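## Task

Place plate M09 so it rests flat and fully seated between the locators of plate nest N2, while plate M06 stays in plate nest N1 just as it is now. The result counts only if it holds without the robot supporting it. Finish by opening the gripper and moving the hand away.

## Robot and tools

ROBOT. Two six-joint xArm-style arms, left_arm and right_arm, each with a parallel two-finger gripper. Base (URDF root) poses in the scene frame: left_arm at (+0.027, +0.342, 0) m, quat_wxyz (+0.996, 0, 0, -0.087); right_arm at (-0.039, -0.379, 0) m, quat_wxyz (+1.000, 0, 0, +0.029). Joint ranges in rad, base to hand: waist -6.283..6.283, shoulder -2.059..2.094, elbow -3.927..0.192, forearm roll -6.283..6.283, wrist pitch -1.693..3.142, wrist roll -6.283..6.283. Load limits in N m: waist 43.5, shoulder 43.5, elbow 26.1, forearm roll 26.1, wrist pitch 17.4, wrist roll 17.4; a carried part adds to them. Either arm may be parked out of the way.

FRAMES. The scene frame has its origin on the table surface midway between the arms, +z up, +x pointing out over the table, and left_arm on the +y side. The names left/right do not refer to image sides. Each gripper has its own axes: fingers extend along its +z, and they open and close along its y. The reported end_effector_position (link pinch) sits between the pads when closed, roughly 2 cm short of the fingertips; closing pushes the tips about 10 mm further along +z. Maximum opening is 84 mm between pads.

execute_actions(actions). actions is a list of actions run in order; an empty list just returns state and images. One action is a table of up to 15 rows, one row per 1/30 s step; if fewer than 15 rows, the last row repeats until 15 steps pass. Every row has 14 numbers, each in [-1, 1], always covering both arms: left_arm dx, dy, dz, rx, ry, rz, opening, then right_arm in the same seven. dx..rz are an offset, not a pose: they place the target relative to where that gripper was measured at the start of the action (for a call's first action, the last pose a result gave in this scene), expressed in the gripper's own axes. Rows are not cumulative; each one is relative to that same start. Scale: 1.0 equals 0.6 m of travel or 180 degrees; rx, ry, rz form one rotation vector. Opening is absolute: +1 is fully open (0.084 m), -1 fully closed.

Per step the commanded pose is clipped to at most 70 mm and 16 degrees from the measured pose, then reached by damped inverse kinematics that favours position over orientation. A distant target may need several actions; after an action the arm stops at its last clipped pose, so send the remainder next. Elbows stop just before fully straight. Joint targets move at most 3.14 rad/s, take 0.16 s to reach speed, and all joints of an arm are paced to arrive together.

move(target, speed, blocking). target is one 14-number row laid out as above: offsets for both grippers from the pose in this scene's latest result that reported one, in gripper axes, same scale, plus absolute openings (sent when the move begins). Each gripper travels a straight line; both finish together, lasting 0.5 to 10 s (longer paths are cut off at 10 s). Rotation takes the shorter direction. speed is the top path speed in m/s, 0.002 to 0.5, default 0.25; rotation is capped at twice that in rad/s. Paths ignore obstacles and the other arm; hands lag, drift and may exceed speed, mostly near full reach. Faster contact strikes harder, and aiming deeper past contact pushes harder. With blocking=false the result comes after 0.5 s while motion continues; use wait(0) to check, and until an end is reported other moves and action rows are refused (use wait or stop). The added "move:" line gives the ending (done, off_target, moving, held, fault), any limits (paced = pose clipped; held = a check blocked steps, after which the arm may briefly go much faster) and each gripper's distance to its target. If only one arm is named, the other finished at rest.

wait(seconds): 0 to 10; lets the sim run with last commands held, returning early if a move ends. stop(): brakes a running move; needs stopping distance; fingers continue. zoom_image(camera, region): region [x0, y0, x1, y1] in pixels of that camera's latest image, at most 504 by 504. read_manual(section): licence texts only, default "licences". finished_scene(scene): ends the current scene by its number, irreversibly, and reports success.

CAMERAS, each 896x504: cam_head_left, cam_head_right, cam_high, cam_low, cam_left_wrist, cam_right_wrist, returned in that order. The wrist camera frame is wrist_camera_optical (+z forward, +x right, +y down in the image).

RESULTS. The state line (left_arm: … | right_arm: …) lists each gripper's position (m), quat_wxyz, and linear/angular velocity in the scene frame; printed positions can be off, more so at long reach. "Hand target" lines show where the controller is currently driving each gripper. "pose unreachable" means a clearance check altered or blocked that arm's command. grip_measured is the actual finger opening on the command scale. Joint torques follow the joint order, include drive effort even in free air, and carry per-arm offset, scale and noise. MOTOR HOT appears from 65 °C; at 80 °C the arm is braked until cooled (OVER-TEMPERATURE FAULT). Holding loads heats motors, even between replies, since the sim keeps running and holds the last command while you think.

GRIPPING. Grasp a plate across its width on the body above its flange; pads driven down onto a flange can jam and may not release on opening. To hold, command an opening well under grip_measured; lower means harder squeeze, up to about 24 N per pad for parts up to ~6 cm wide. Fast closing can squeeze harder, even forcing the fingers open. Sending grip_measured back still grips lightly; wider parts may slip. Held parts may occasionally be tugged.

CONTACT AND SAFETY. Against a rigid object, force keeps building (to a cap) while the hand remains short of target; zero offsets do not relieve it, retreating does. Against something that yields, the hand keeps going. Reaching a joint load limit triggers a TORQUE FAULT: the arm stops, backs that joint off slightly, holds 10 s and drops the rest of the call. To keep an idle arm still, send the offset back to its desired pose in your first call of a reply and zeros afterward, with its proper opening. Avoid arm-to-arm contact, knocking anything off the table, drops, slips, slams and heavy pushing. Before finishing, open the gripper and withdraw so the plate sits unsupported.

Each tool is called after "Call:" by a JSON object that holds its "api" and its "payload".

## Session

Call:
{"api": "execute_actions", "payload": {"actions": []}}

Scene clock: 0.00 s.
left_arm: end_effector_position=(+0.3510, +0.5513, +0.2600) grip_measured=+1.00 end_effector_quat_wxyz=(+0.088, +0.598, -0.274, +0.748) end_effector_velocity=(-0.000, +0.000, -0.000) end_effector_angular_velocity=(-0.001, +0.001, +0.002) | right_arm: end_effector_position=(+0.3598, -0.3555, +0.2500) grip_measured=+1.00 end_effector_quat_wxyz=(+0.001, +1.000, +0.029, +0.000) end_effector_velocity=(-0.000, +0.000, +0.000) end_effector_angular_velocity=(-0.000, +0.000, +0.000)
Joint positions: left_arm=[ 1.484  0.092 -0.63  -1.393  1.832  2.92   0.084] | right_arm=[ 0.003 -0.267 -0.927 -0.002  1.193  0.002  0.084]
Joint velocities: left_arm=[ 0.001  0.001  0.001 -0.    -0.001 -0.     0.   ] | right_arm=[ 0. -0. -0. -0.  0.  0. -0.]
Joint torques (N m, as the arm reports them, + toward a larger angle): no reading
Hand target (left_arm): +0.351, +0.551, +0.260; +0.088, +0.598, -0.274, +0.748
Hand target (right_arm): +0.360, -0.355, +0.250; +0.001, +1.000, +0.029, +0.000

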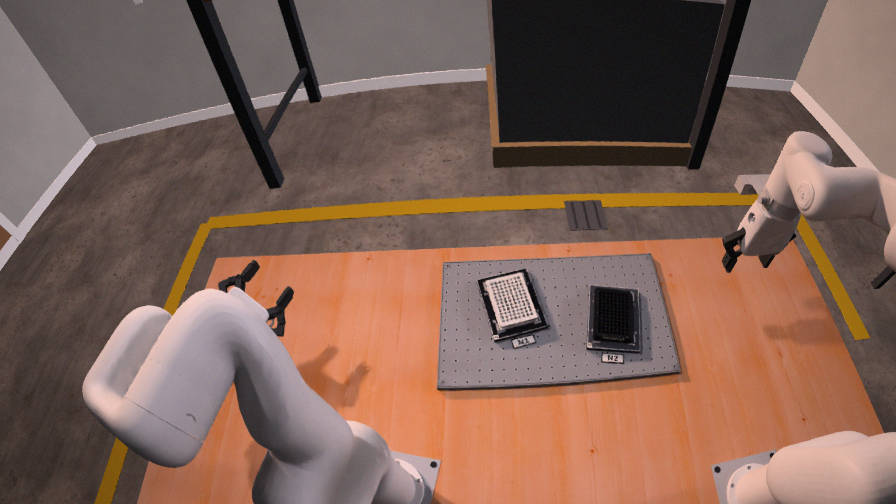

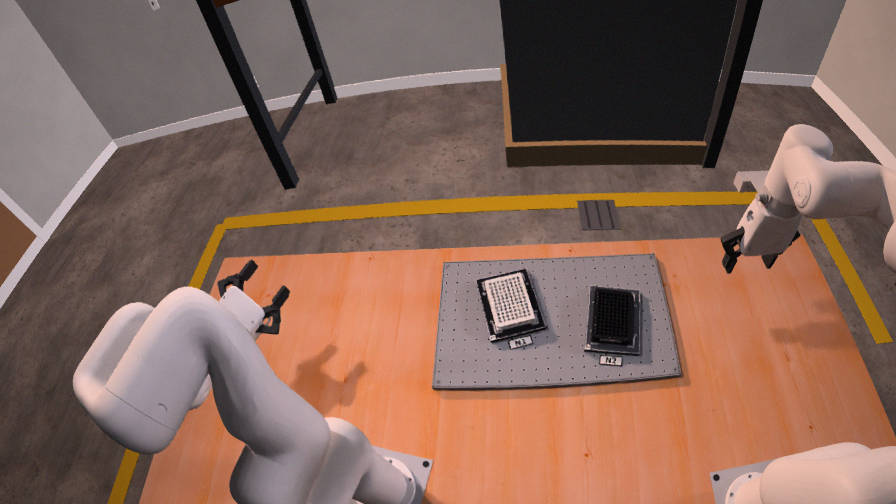

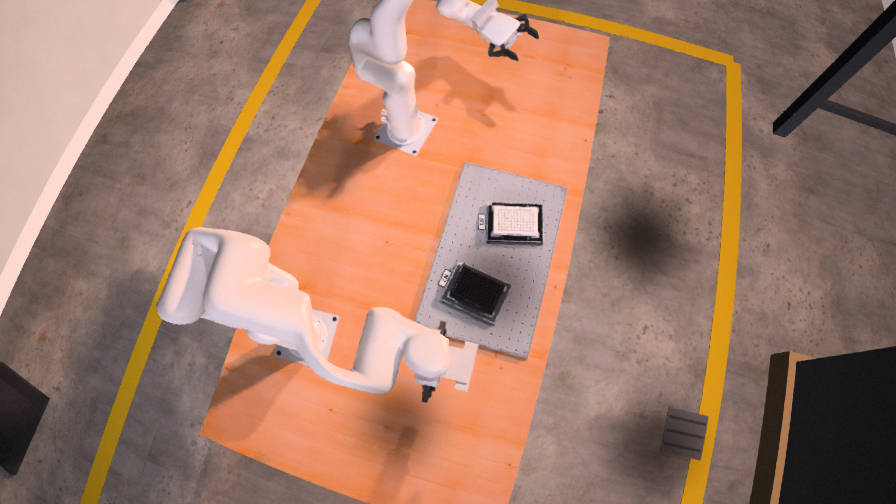

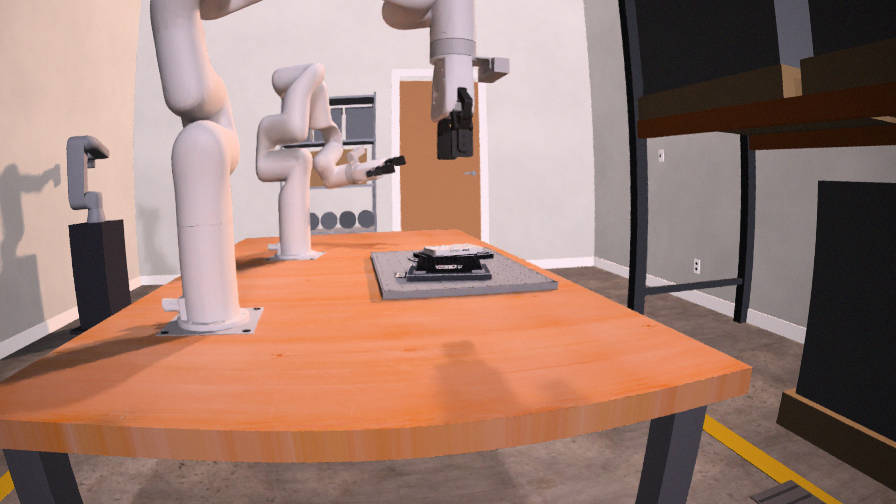

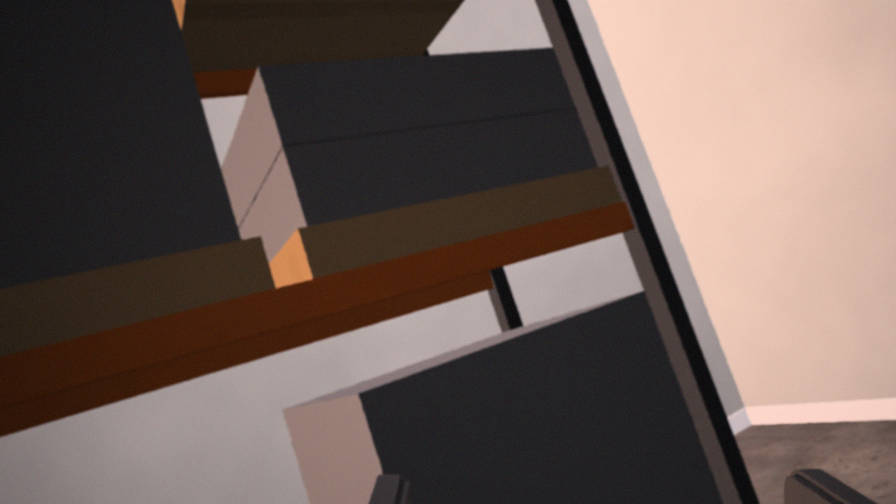

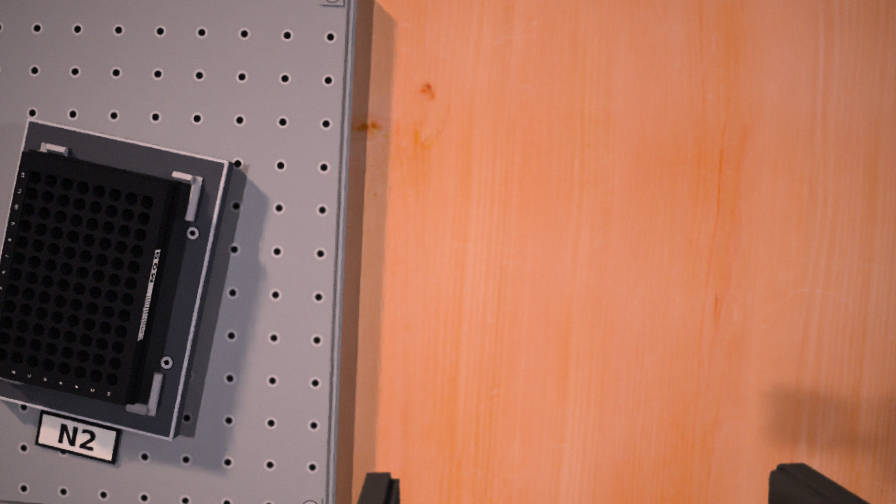

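Call:
{"api": "move", "payload": {"target": [0,0,0,0,0,0,1,0,-0.417,0.13,0,0,0.07,1]}}

Scene clock: 6.00 s.
left_arm: end_effector_position=(+0.3510, +0.5513, +0.2600) grip_measured=+1.00 end_effector_quat_wxyz=(+0.088, +0.598, -0.274, +0.748) end_effector_velocity=(-0.000, -0.000, -0.000) end_effector_angular_velocity=(-0.001, +0.001, +0.001) | right_arm: end_effector_position=(+0.3451, -0.1054, +0.1726) grip_measured=+1.00 end_effector_quat_wxyz=(-0.001, +0.997, -0.081, +0.000) end_effector_velocity=(-0.002, +0.001, -0.003) end_effector_angular_velocity=(-0.004, +0.006, +0.004)
Joint positions: left_arm=[ 1.484  0.092 -0.63  -1.393  1.832  2.92   0.084] | right_arm=[ 0.561  0.047 -1.033  0.001  0.983  0.779  0.084]
Joint velocities: left_arm=[ 0.    -0.     0.001 -0.    -0.001 -0.     0.   ] | right_arm=[0.004 0.004 0.001 0.    0.001 0.    0.   ]
Joint torques (N m, as the arm reports them, + toward a larger angle): left_arm=[  0.65 -22.76  -8.81  -1.56   2.26   0.13] | right_arm=[  0.44 -13.74 -14.55  -0.99  -1.99   0.08]
Hand target (left_arm): +0.351, +0.551, +0.260; +0.088, +0.598, -0.274, +0.748
Hand target (right_arm): +0.345, -0.105, +0.172; -0.001, +0.997, -0.080, +0.000
Off the commanded pose (left_arm): 0.000 m, 0 deg.
Off the commanded pose (right_arm): 0.001 m, 0 deg.
move: done

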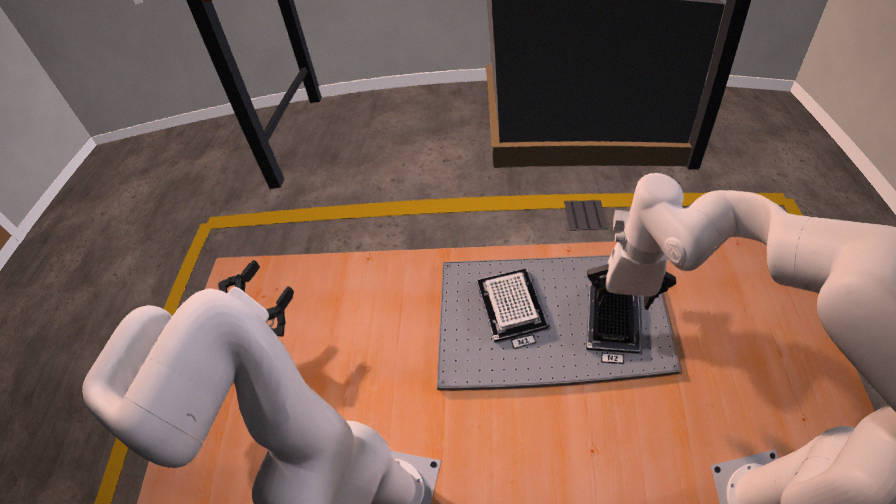

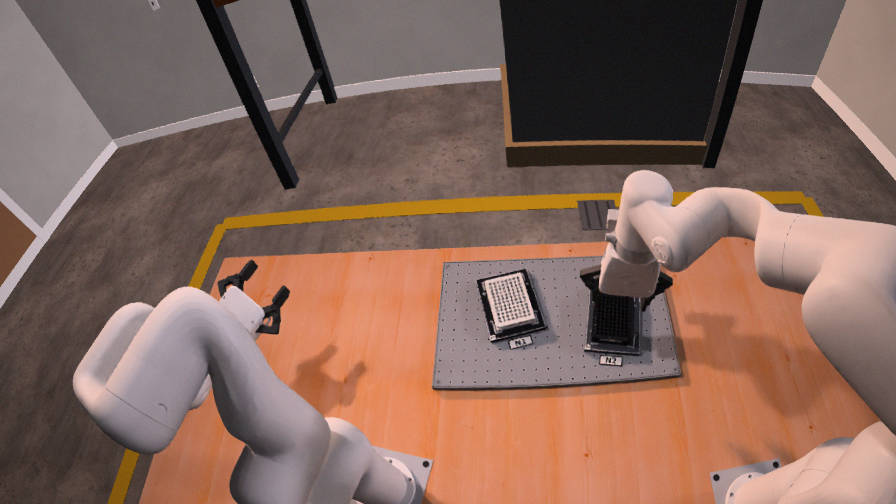

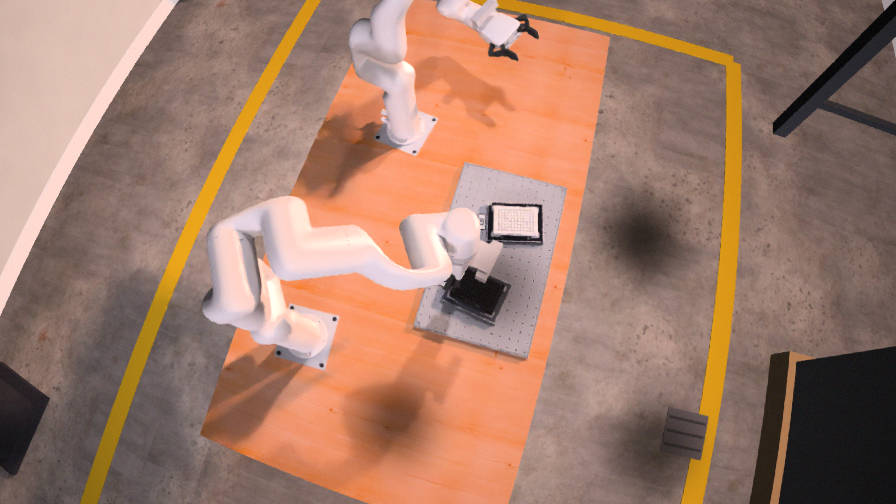

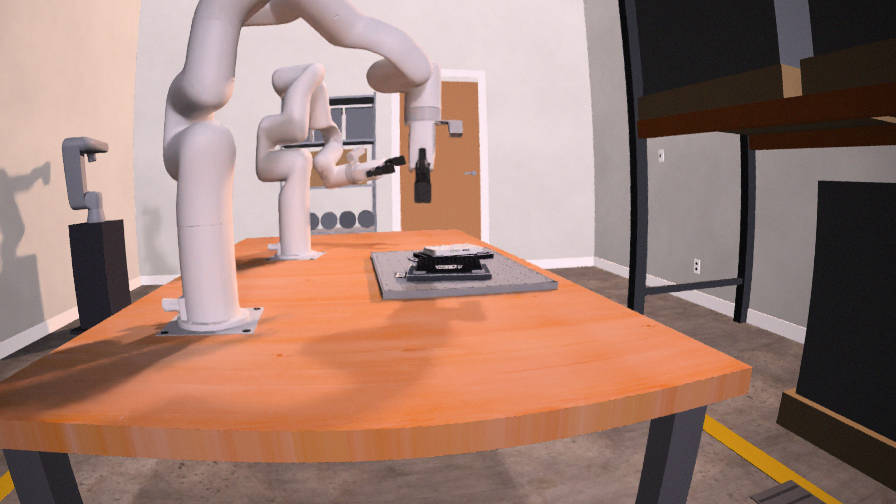

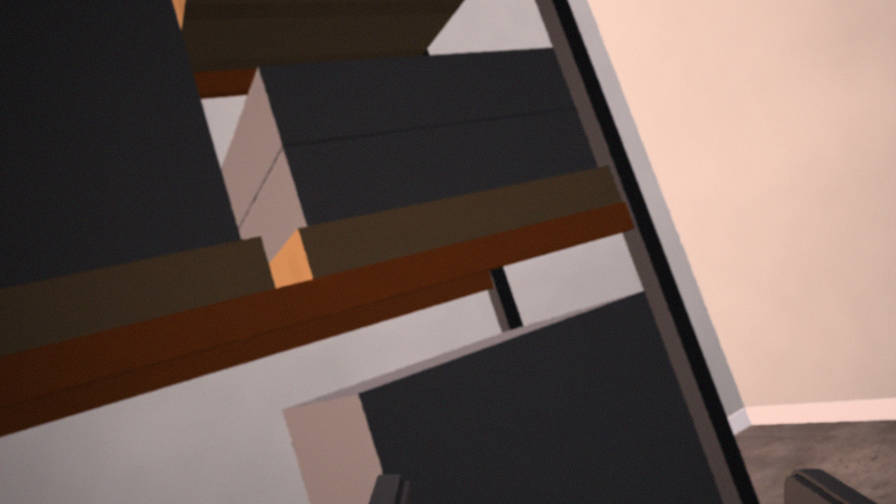

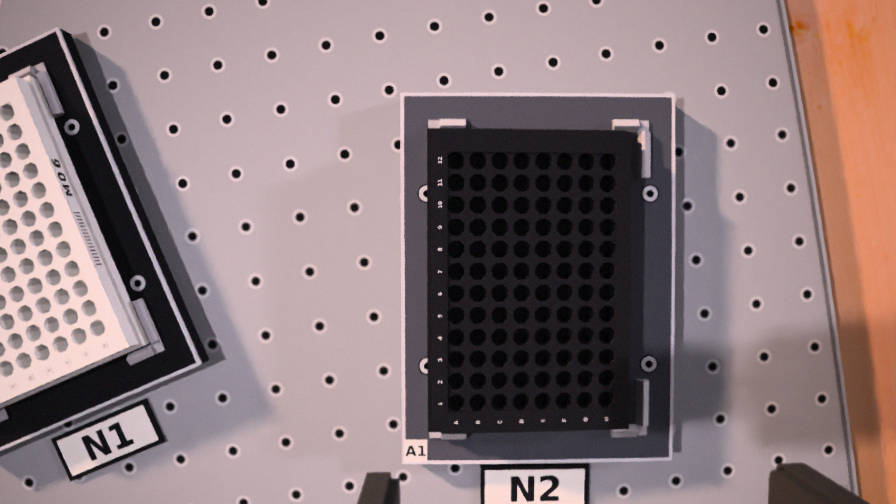

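Call:
{"api": "move", "payload": {"target": [0,0,0,0,0,0,1,0.092,0.001,0.14,0,0,0,1], "speed": 0.12}}

Call:
{"api": "zoom_image", "payload": {"camera": "cam_low", "region": [390,210,510,290]}}

Scene clock: 12.37 s.
left_arm: end_effector_position=(+0.3510, +0.5513, +0.2600) grip_measured=+1.00 end_effector_quat_wxyz=(+0.088, +0.598, -0.274, +0.748) end_effector_velocity=(+0.000, +0.000, -0.000) end_effector_angular_velocity=(-0.000, +0.000, +0.002) | right_arm: end_effector_position=(+0.3996, -0.1145, +0.0890) grip_measured=+1.00 end_effector_quat_wxyz=(-0.001, +0.997, -0.080, +0.001) end_effector_velocity=(-0.002, -0.002, -0.004) end_effector_angular_velocity=(-0.005, +0.008, -0.002)
Joint positions: left_arm=[ 1.484  0.092 -0.63  -1.393  1.832  2.92   0.084] | right_arm=[ 0.485  0.302 -1.103  0.001  0.799  0.703  0.084]
Joint velocities: left_arm=[-0.     0.001  0.    -0.002 -0.002  0.     0.   ] | right_arm=[-0.001  0.005  0.004 -0.     0.001  0.001 -0.   ]
Joint torques (N m, as the arm reports them, + toward a larger angle): left_arm=[  0.92 -22.76  -8.72  -1.9    2.28   0.25] | right_arm=[ -0.24 -16.45 -13.3   -0.96  -1.8    0.14]
Hand target (left_arm): +0.351, +0.551, +0.260; +0.088, +0.598, -0.274, +0.748
Hand target (right_arm): +0.399, -0.115, +0.088; -0.001, +0.997, -0.080, +0.000
Off the commanded pose (left_arm): 0.000 m, 0 deg.
Off the commanded pose (right_arm): 0.000 m, 0 deg.
move: done

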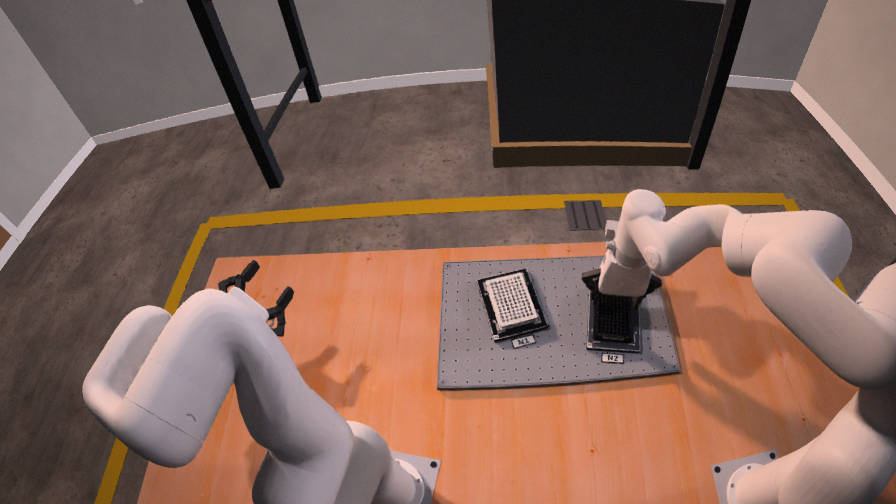

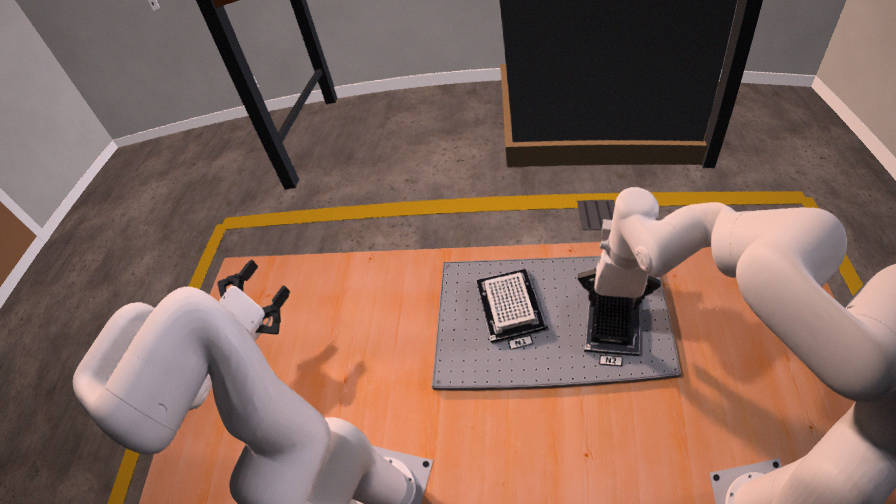

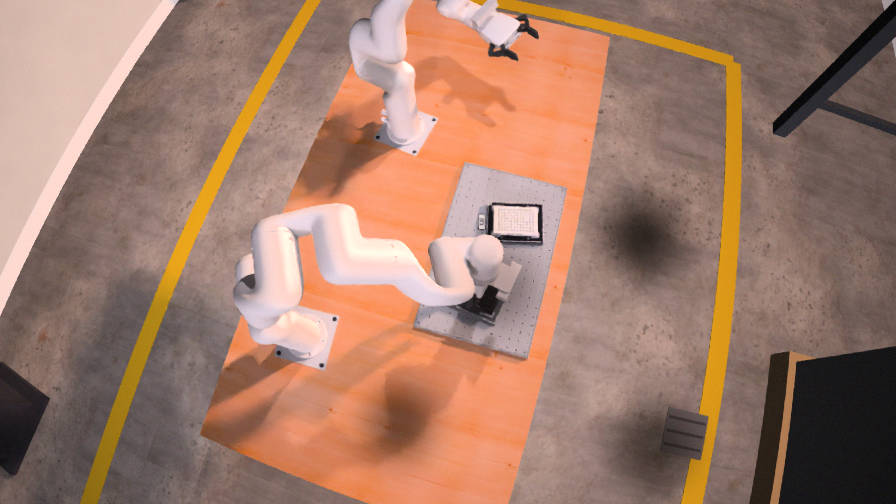

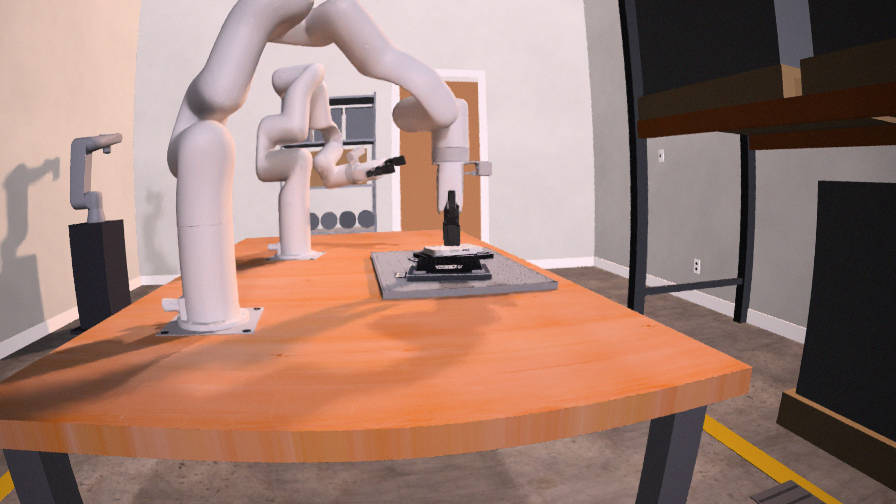

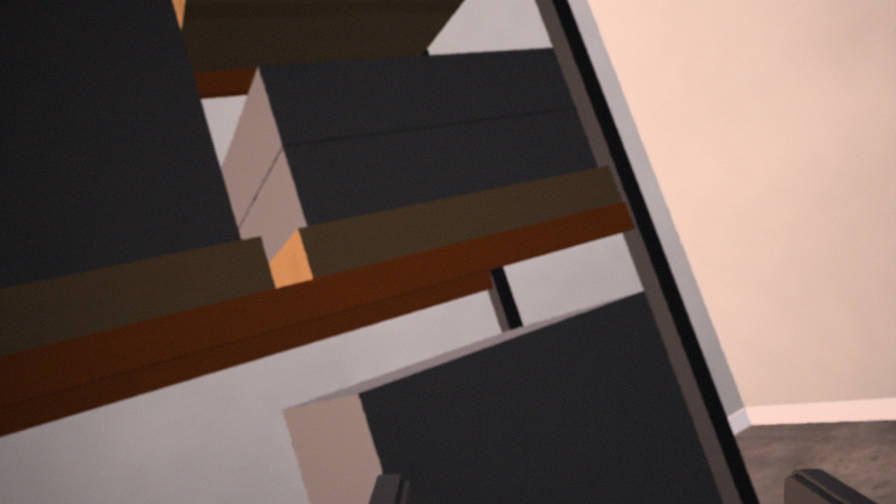

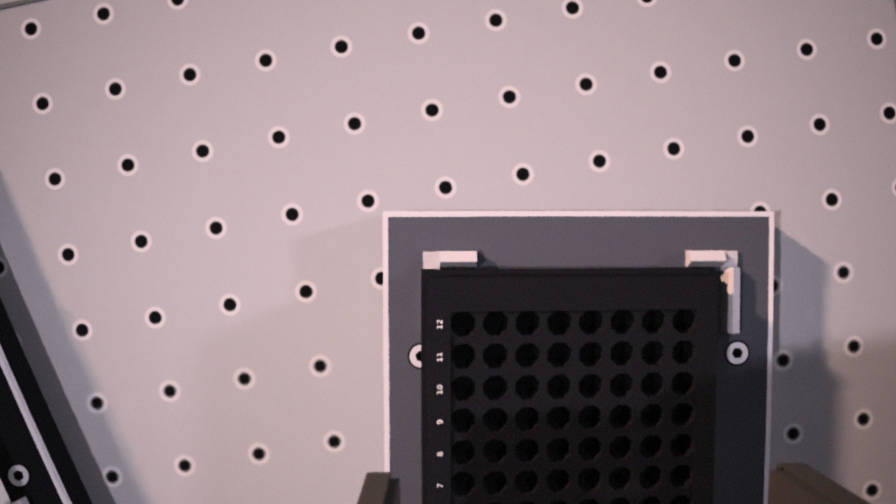

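Region (390, 210, 510, 290) of cam_low's 896x504 image, scaled by 4.200, with more detail than that image has.

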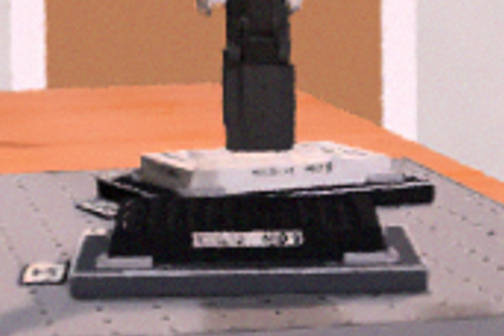

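Call:
{"api": "move", "payload": {"target": [0,0,0,0,0,0,1,0,0.009,0.045,0,0,0,1], "speed": 0.04}}

Call:
{"api": "zoom_image", "payload": {"camera": "cam_low", "region": [390,210,510,290]}}

Call:
{"api": "zoom_image", "payload": {"camera": "cam_right_wrist", "region": [340,300,844,504]}}

Scene clock: 21.73 s.
left_arm: end_effector_position=(+0.3510, +0.5513, +0.2600) grip_measured=+1.00 end_effector_quat_wxyz=(+0.088, +0.598, -0.274, +0.748) end_effector_velocity=(+0.000, -0.000, +0.000) end_effector_angular_velocity=(+0.001, -0.001, -0.001) | right_arm: end_effector_position=(+0.3988, -0.1196, +0.0622) grip_measured=+1.00 end_effector_quat_wxyz=(-0.001, +0.997, -0.080, +0.001) end_effector_velocity=(+0.002, +0.001, +0.002) end_effector_angular_velocity=(+0.003, -0.006, +0.000)
Joint positions: left_arm=[ 1.484  0.092 -0.63  -1.393  1.832  2.92   0.084] | right_arm=[ 0.477  0.343 -1.073  0.001  0.727  0.694  0.084]
Joint velocities: left_arm=[-0.     0.    -0.001  0.     0.001  0.     0.   ] | right_arm=[ 0.    -0.002 -0.002 -0.    -0.002  0.     0.   ]
Joint torques (N m, as the arm reports them, + toward a larger angle): left_arm=[  1.21 -22.88  -9.15  -1.86   2.19   0.23] | right_arm=[ -0.48 -16.74 -12.82  -0.8   -1.9    0.14]
Hand target (left_arm): +0.351, +0.551, +0.260; +0.088, +0.598, -0.274, +0.748
Hand target (right_arm): +0.399, -0.120, +0.062; -0.001, +0.997, -0.080, +0.001
Off the commanded pose (left_arm): 0.000 m, 0 deg.
Off the commanded pose (right_arm): 0.000 m, 0 deg.
move: done

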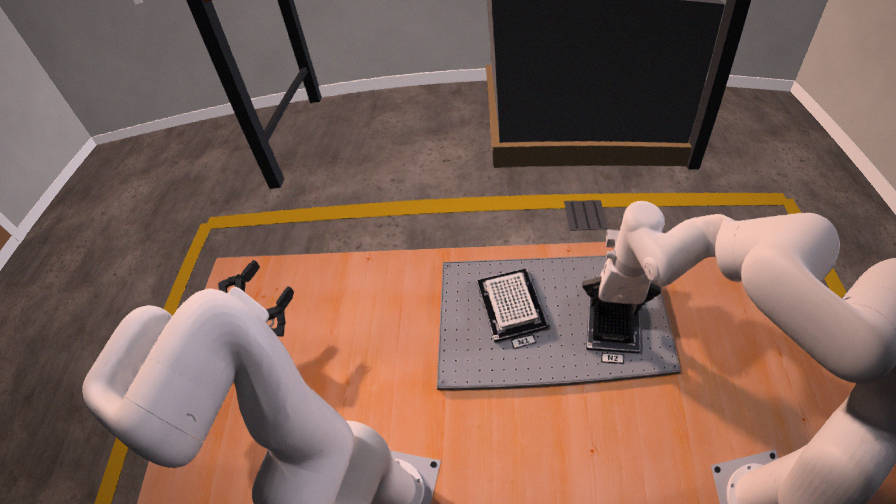

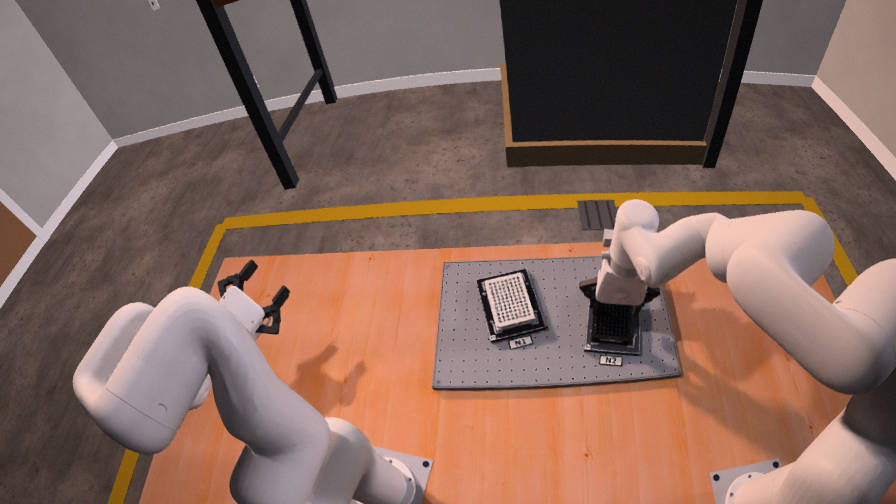

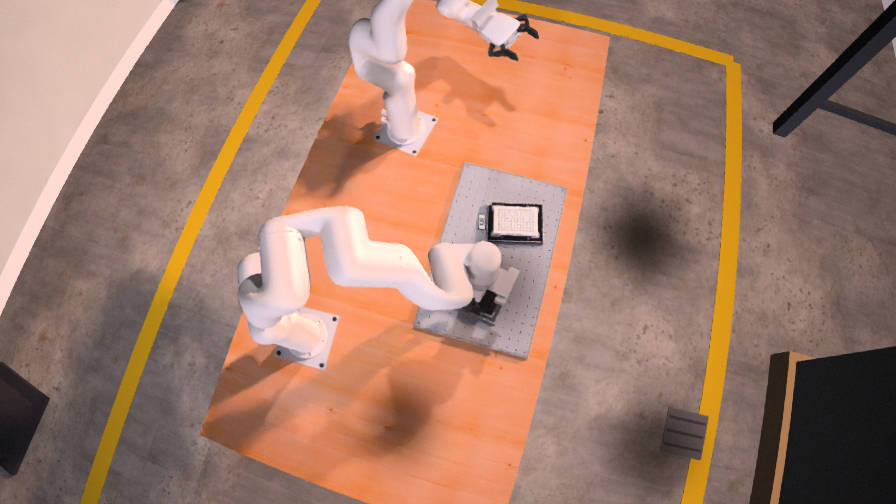

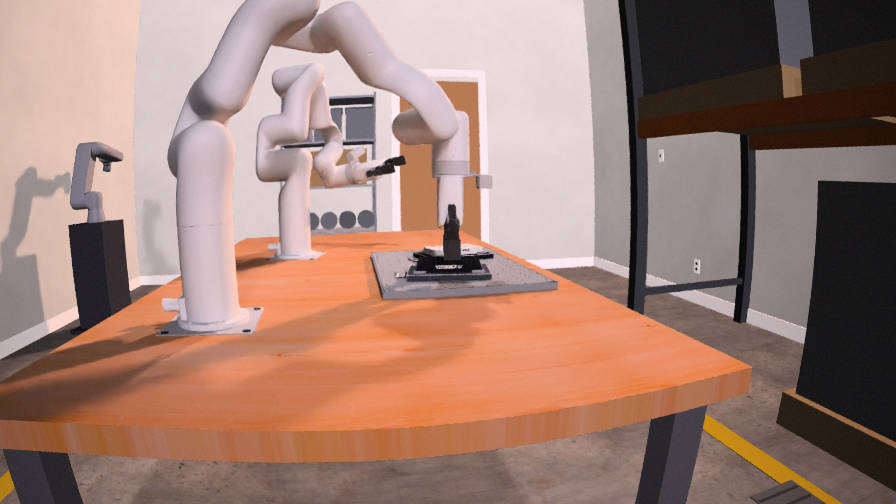

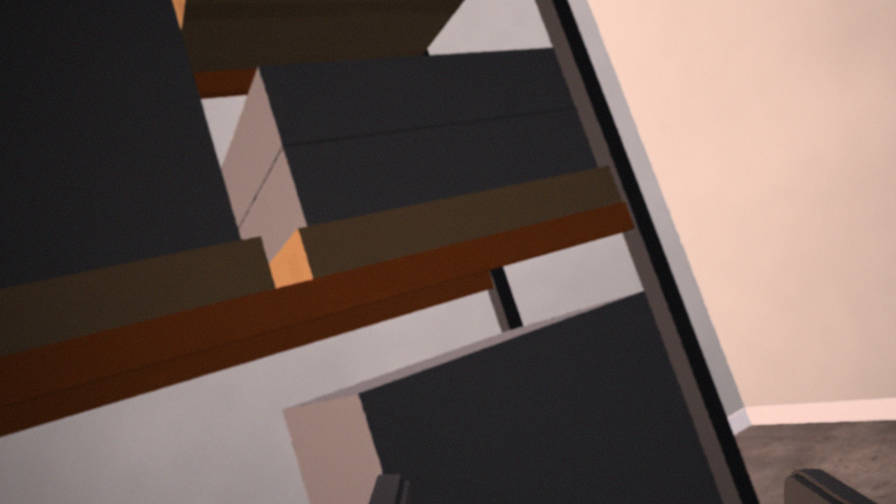

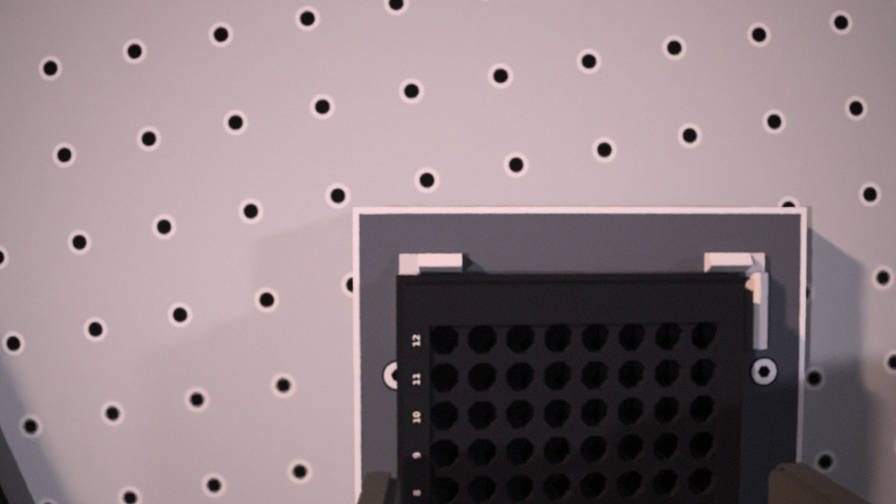

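Region (390, 210, 510, 290) of cam_low's 896x504 image, scaled by 4.200, with more detail than that image has.

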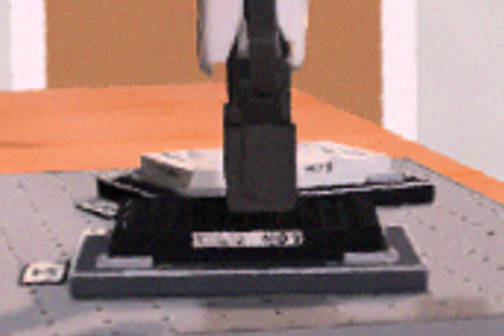

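Region (340, 300, 844, 504) of cam_right_wrist's 896x504 image, scaled by 1.000; it fills the top 204 rows of this view, and the rest is white.

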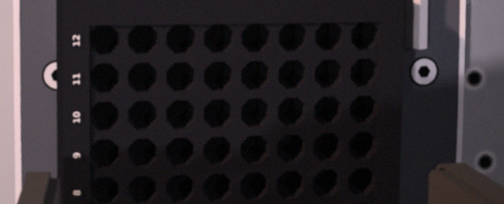

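Call:
{"api": "move", "payload": {"target": [0,0,0,0,0,0,1,0,0,0.02,0,0,0,1], "speed": 0.015}}

Call:
{"api": "zoom_image", "payload": {"camera": "cam_low", "region": [390,210,510,290]}}

Call:
{"api": "zoom_image", "payload": {"camera": "cam_head_right", "region": [560,260,680,370]}}

Scene clock: 28.53 s.
left_arm: end_effector_position=(+0.3510, +0.5513, +0.2600) grip_measured=+1.00 end_effector_quat_wxyz=(+0.088, +0.598, -0.274, +0.748) end_effector_velocity=(-0.000, -0.000, -0.001) end_effector_angular_velocity=(-0.001, +0.002, +0.001) | right_arm: end_effector_position=(+0.3988, -0.1196, +0.0502) grip_measured=+1.00 end_effector_quat_wxyz=(-0.001, +0.997, -0.080, +0.001) end_effector_velocity=(+0.001, +0.000, +0.001) end_effector_angular_velocity=(+0.002, -0.003, -0.001)
Joint positions: left_arm=[ 1.484  0.092 -0.63  -1.393  1.832  2.92   0.084] | right_arm=[ 0.477  0.368 -1.068  0.001  0.697  0.694  0.084]
Joint velocities: left_arm=[ 0.001 -0.     0.002  0.    -0.001 -0.    -0.   ] | right_arm=[-0.    -0.001 -0.001 -0.    -0.002  0.001 -0.   ]
Joint torques (N m, as the arm reports them, + toward a larger angle): left_arm=[  0.39 -22.41  -8.92  -1.44   2.     0.08] | right_arm=[ -0.32 -16.43 -12.46  -0.88  -1.89   0.18]
Hand target (left_arm): +0.351, +0.551, +0.260; +0.088, +0.598, -0.274, +0.748
Hand target (right_arm): +0.399, -0.120, +0.050; -0.001, +0.997, -0.080, +0.001
Off the commanded pose (left_arm): 0.000 m, 0 deg.
Off the commanded pose (right_arm): 0.000 m, 0 deg.
move: done

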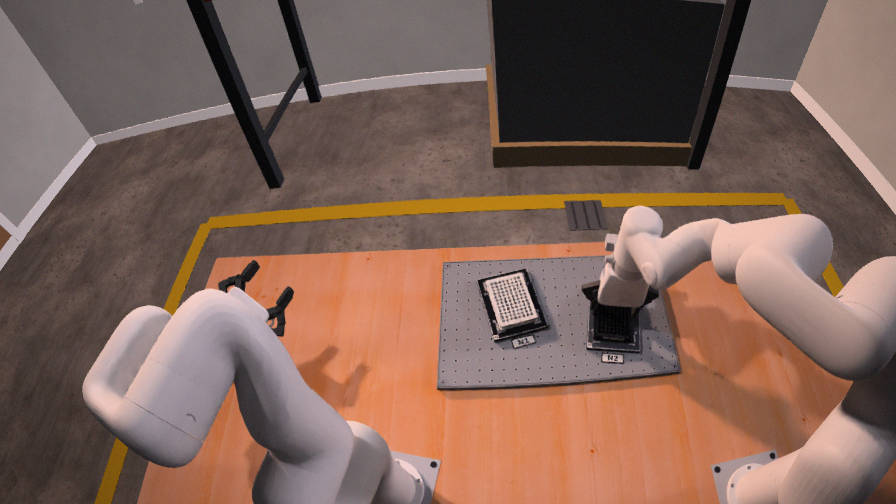

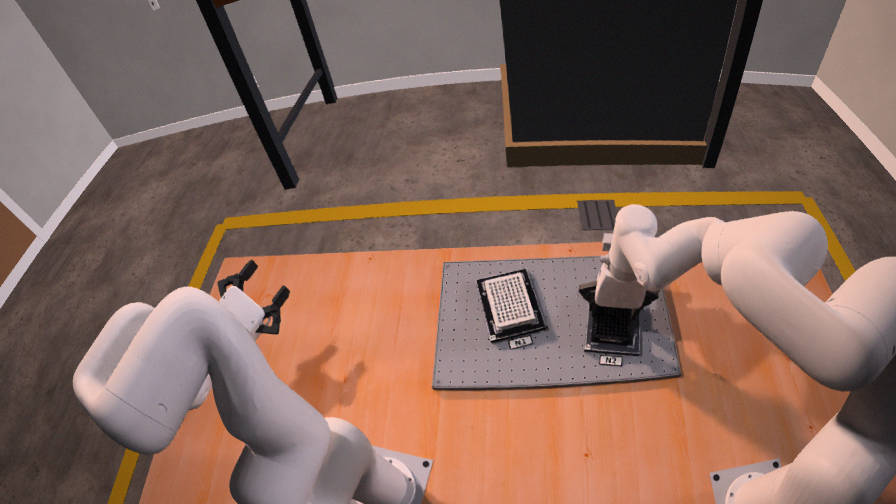

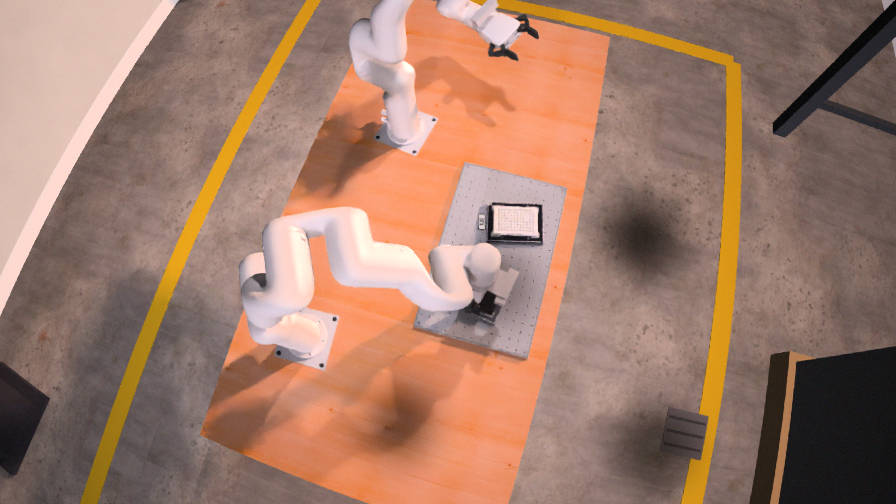

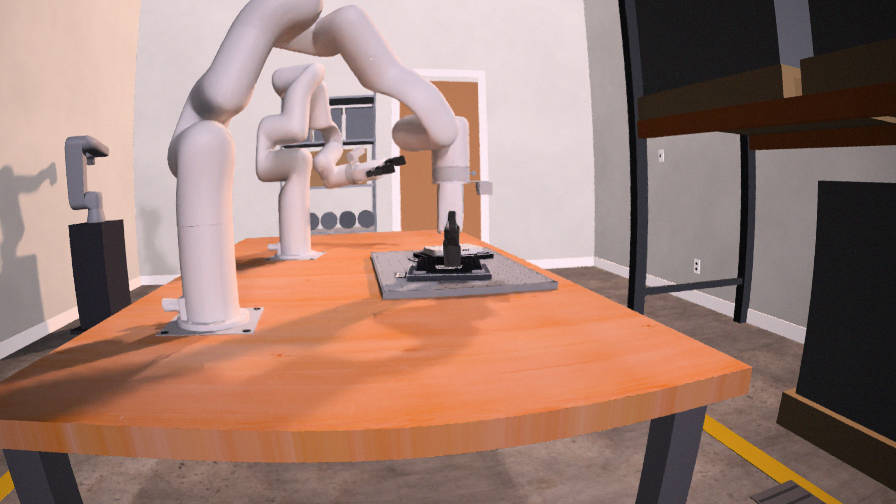

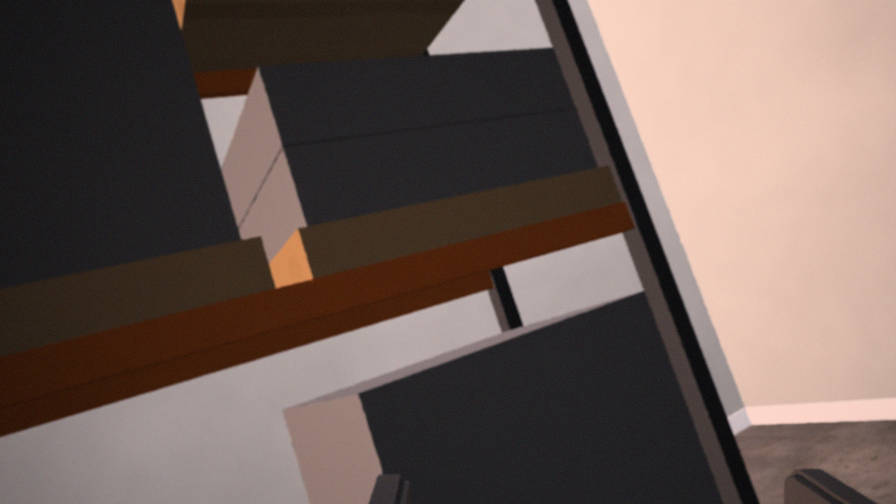

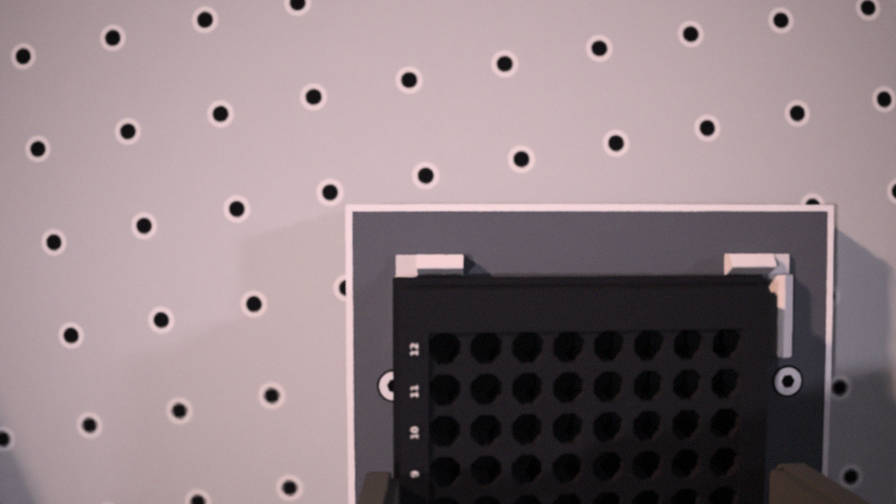

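Region (390, 210, 510, 290) of cam_low's 896x504 image, scaled by 4.200, with more detail than that image has.

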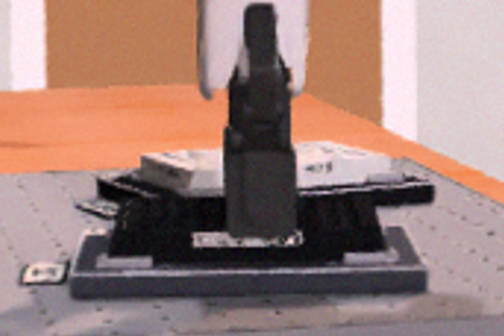

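Region (560, 260, 680, 370) of cam_head_right's 896x504 image, scaled by 4.200, with more detail than that image has; it fills the top 462 rows of this view, and the rest is white.

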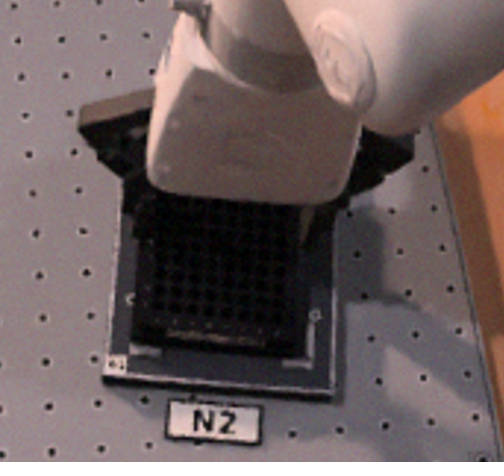

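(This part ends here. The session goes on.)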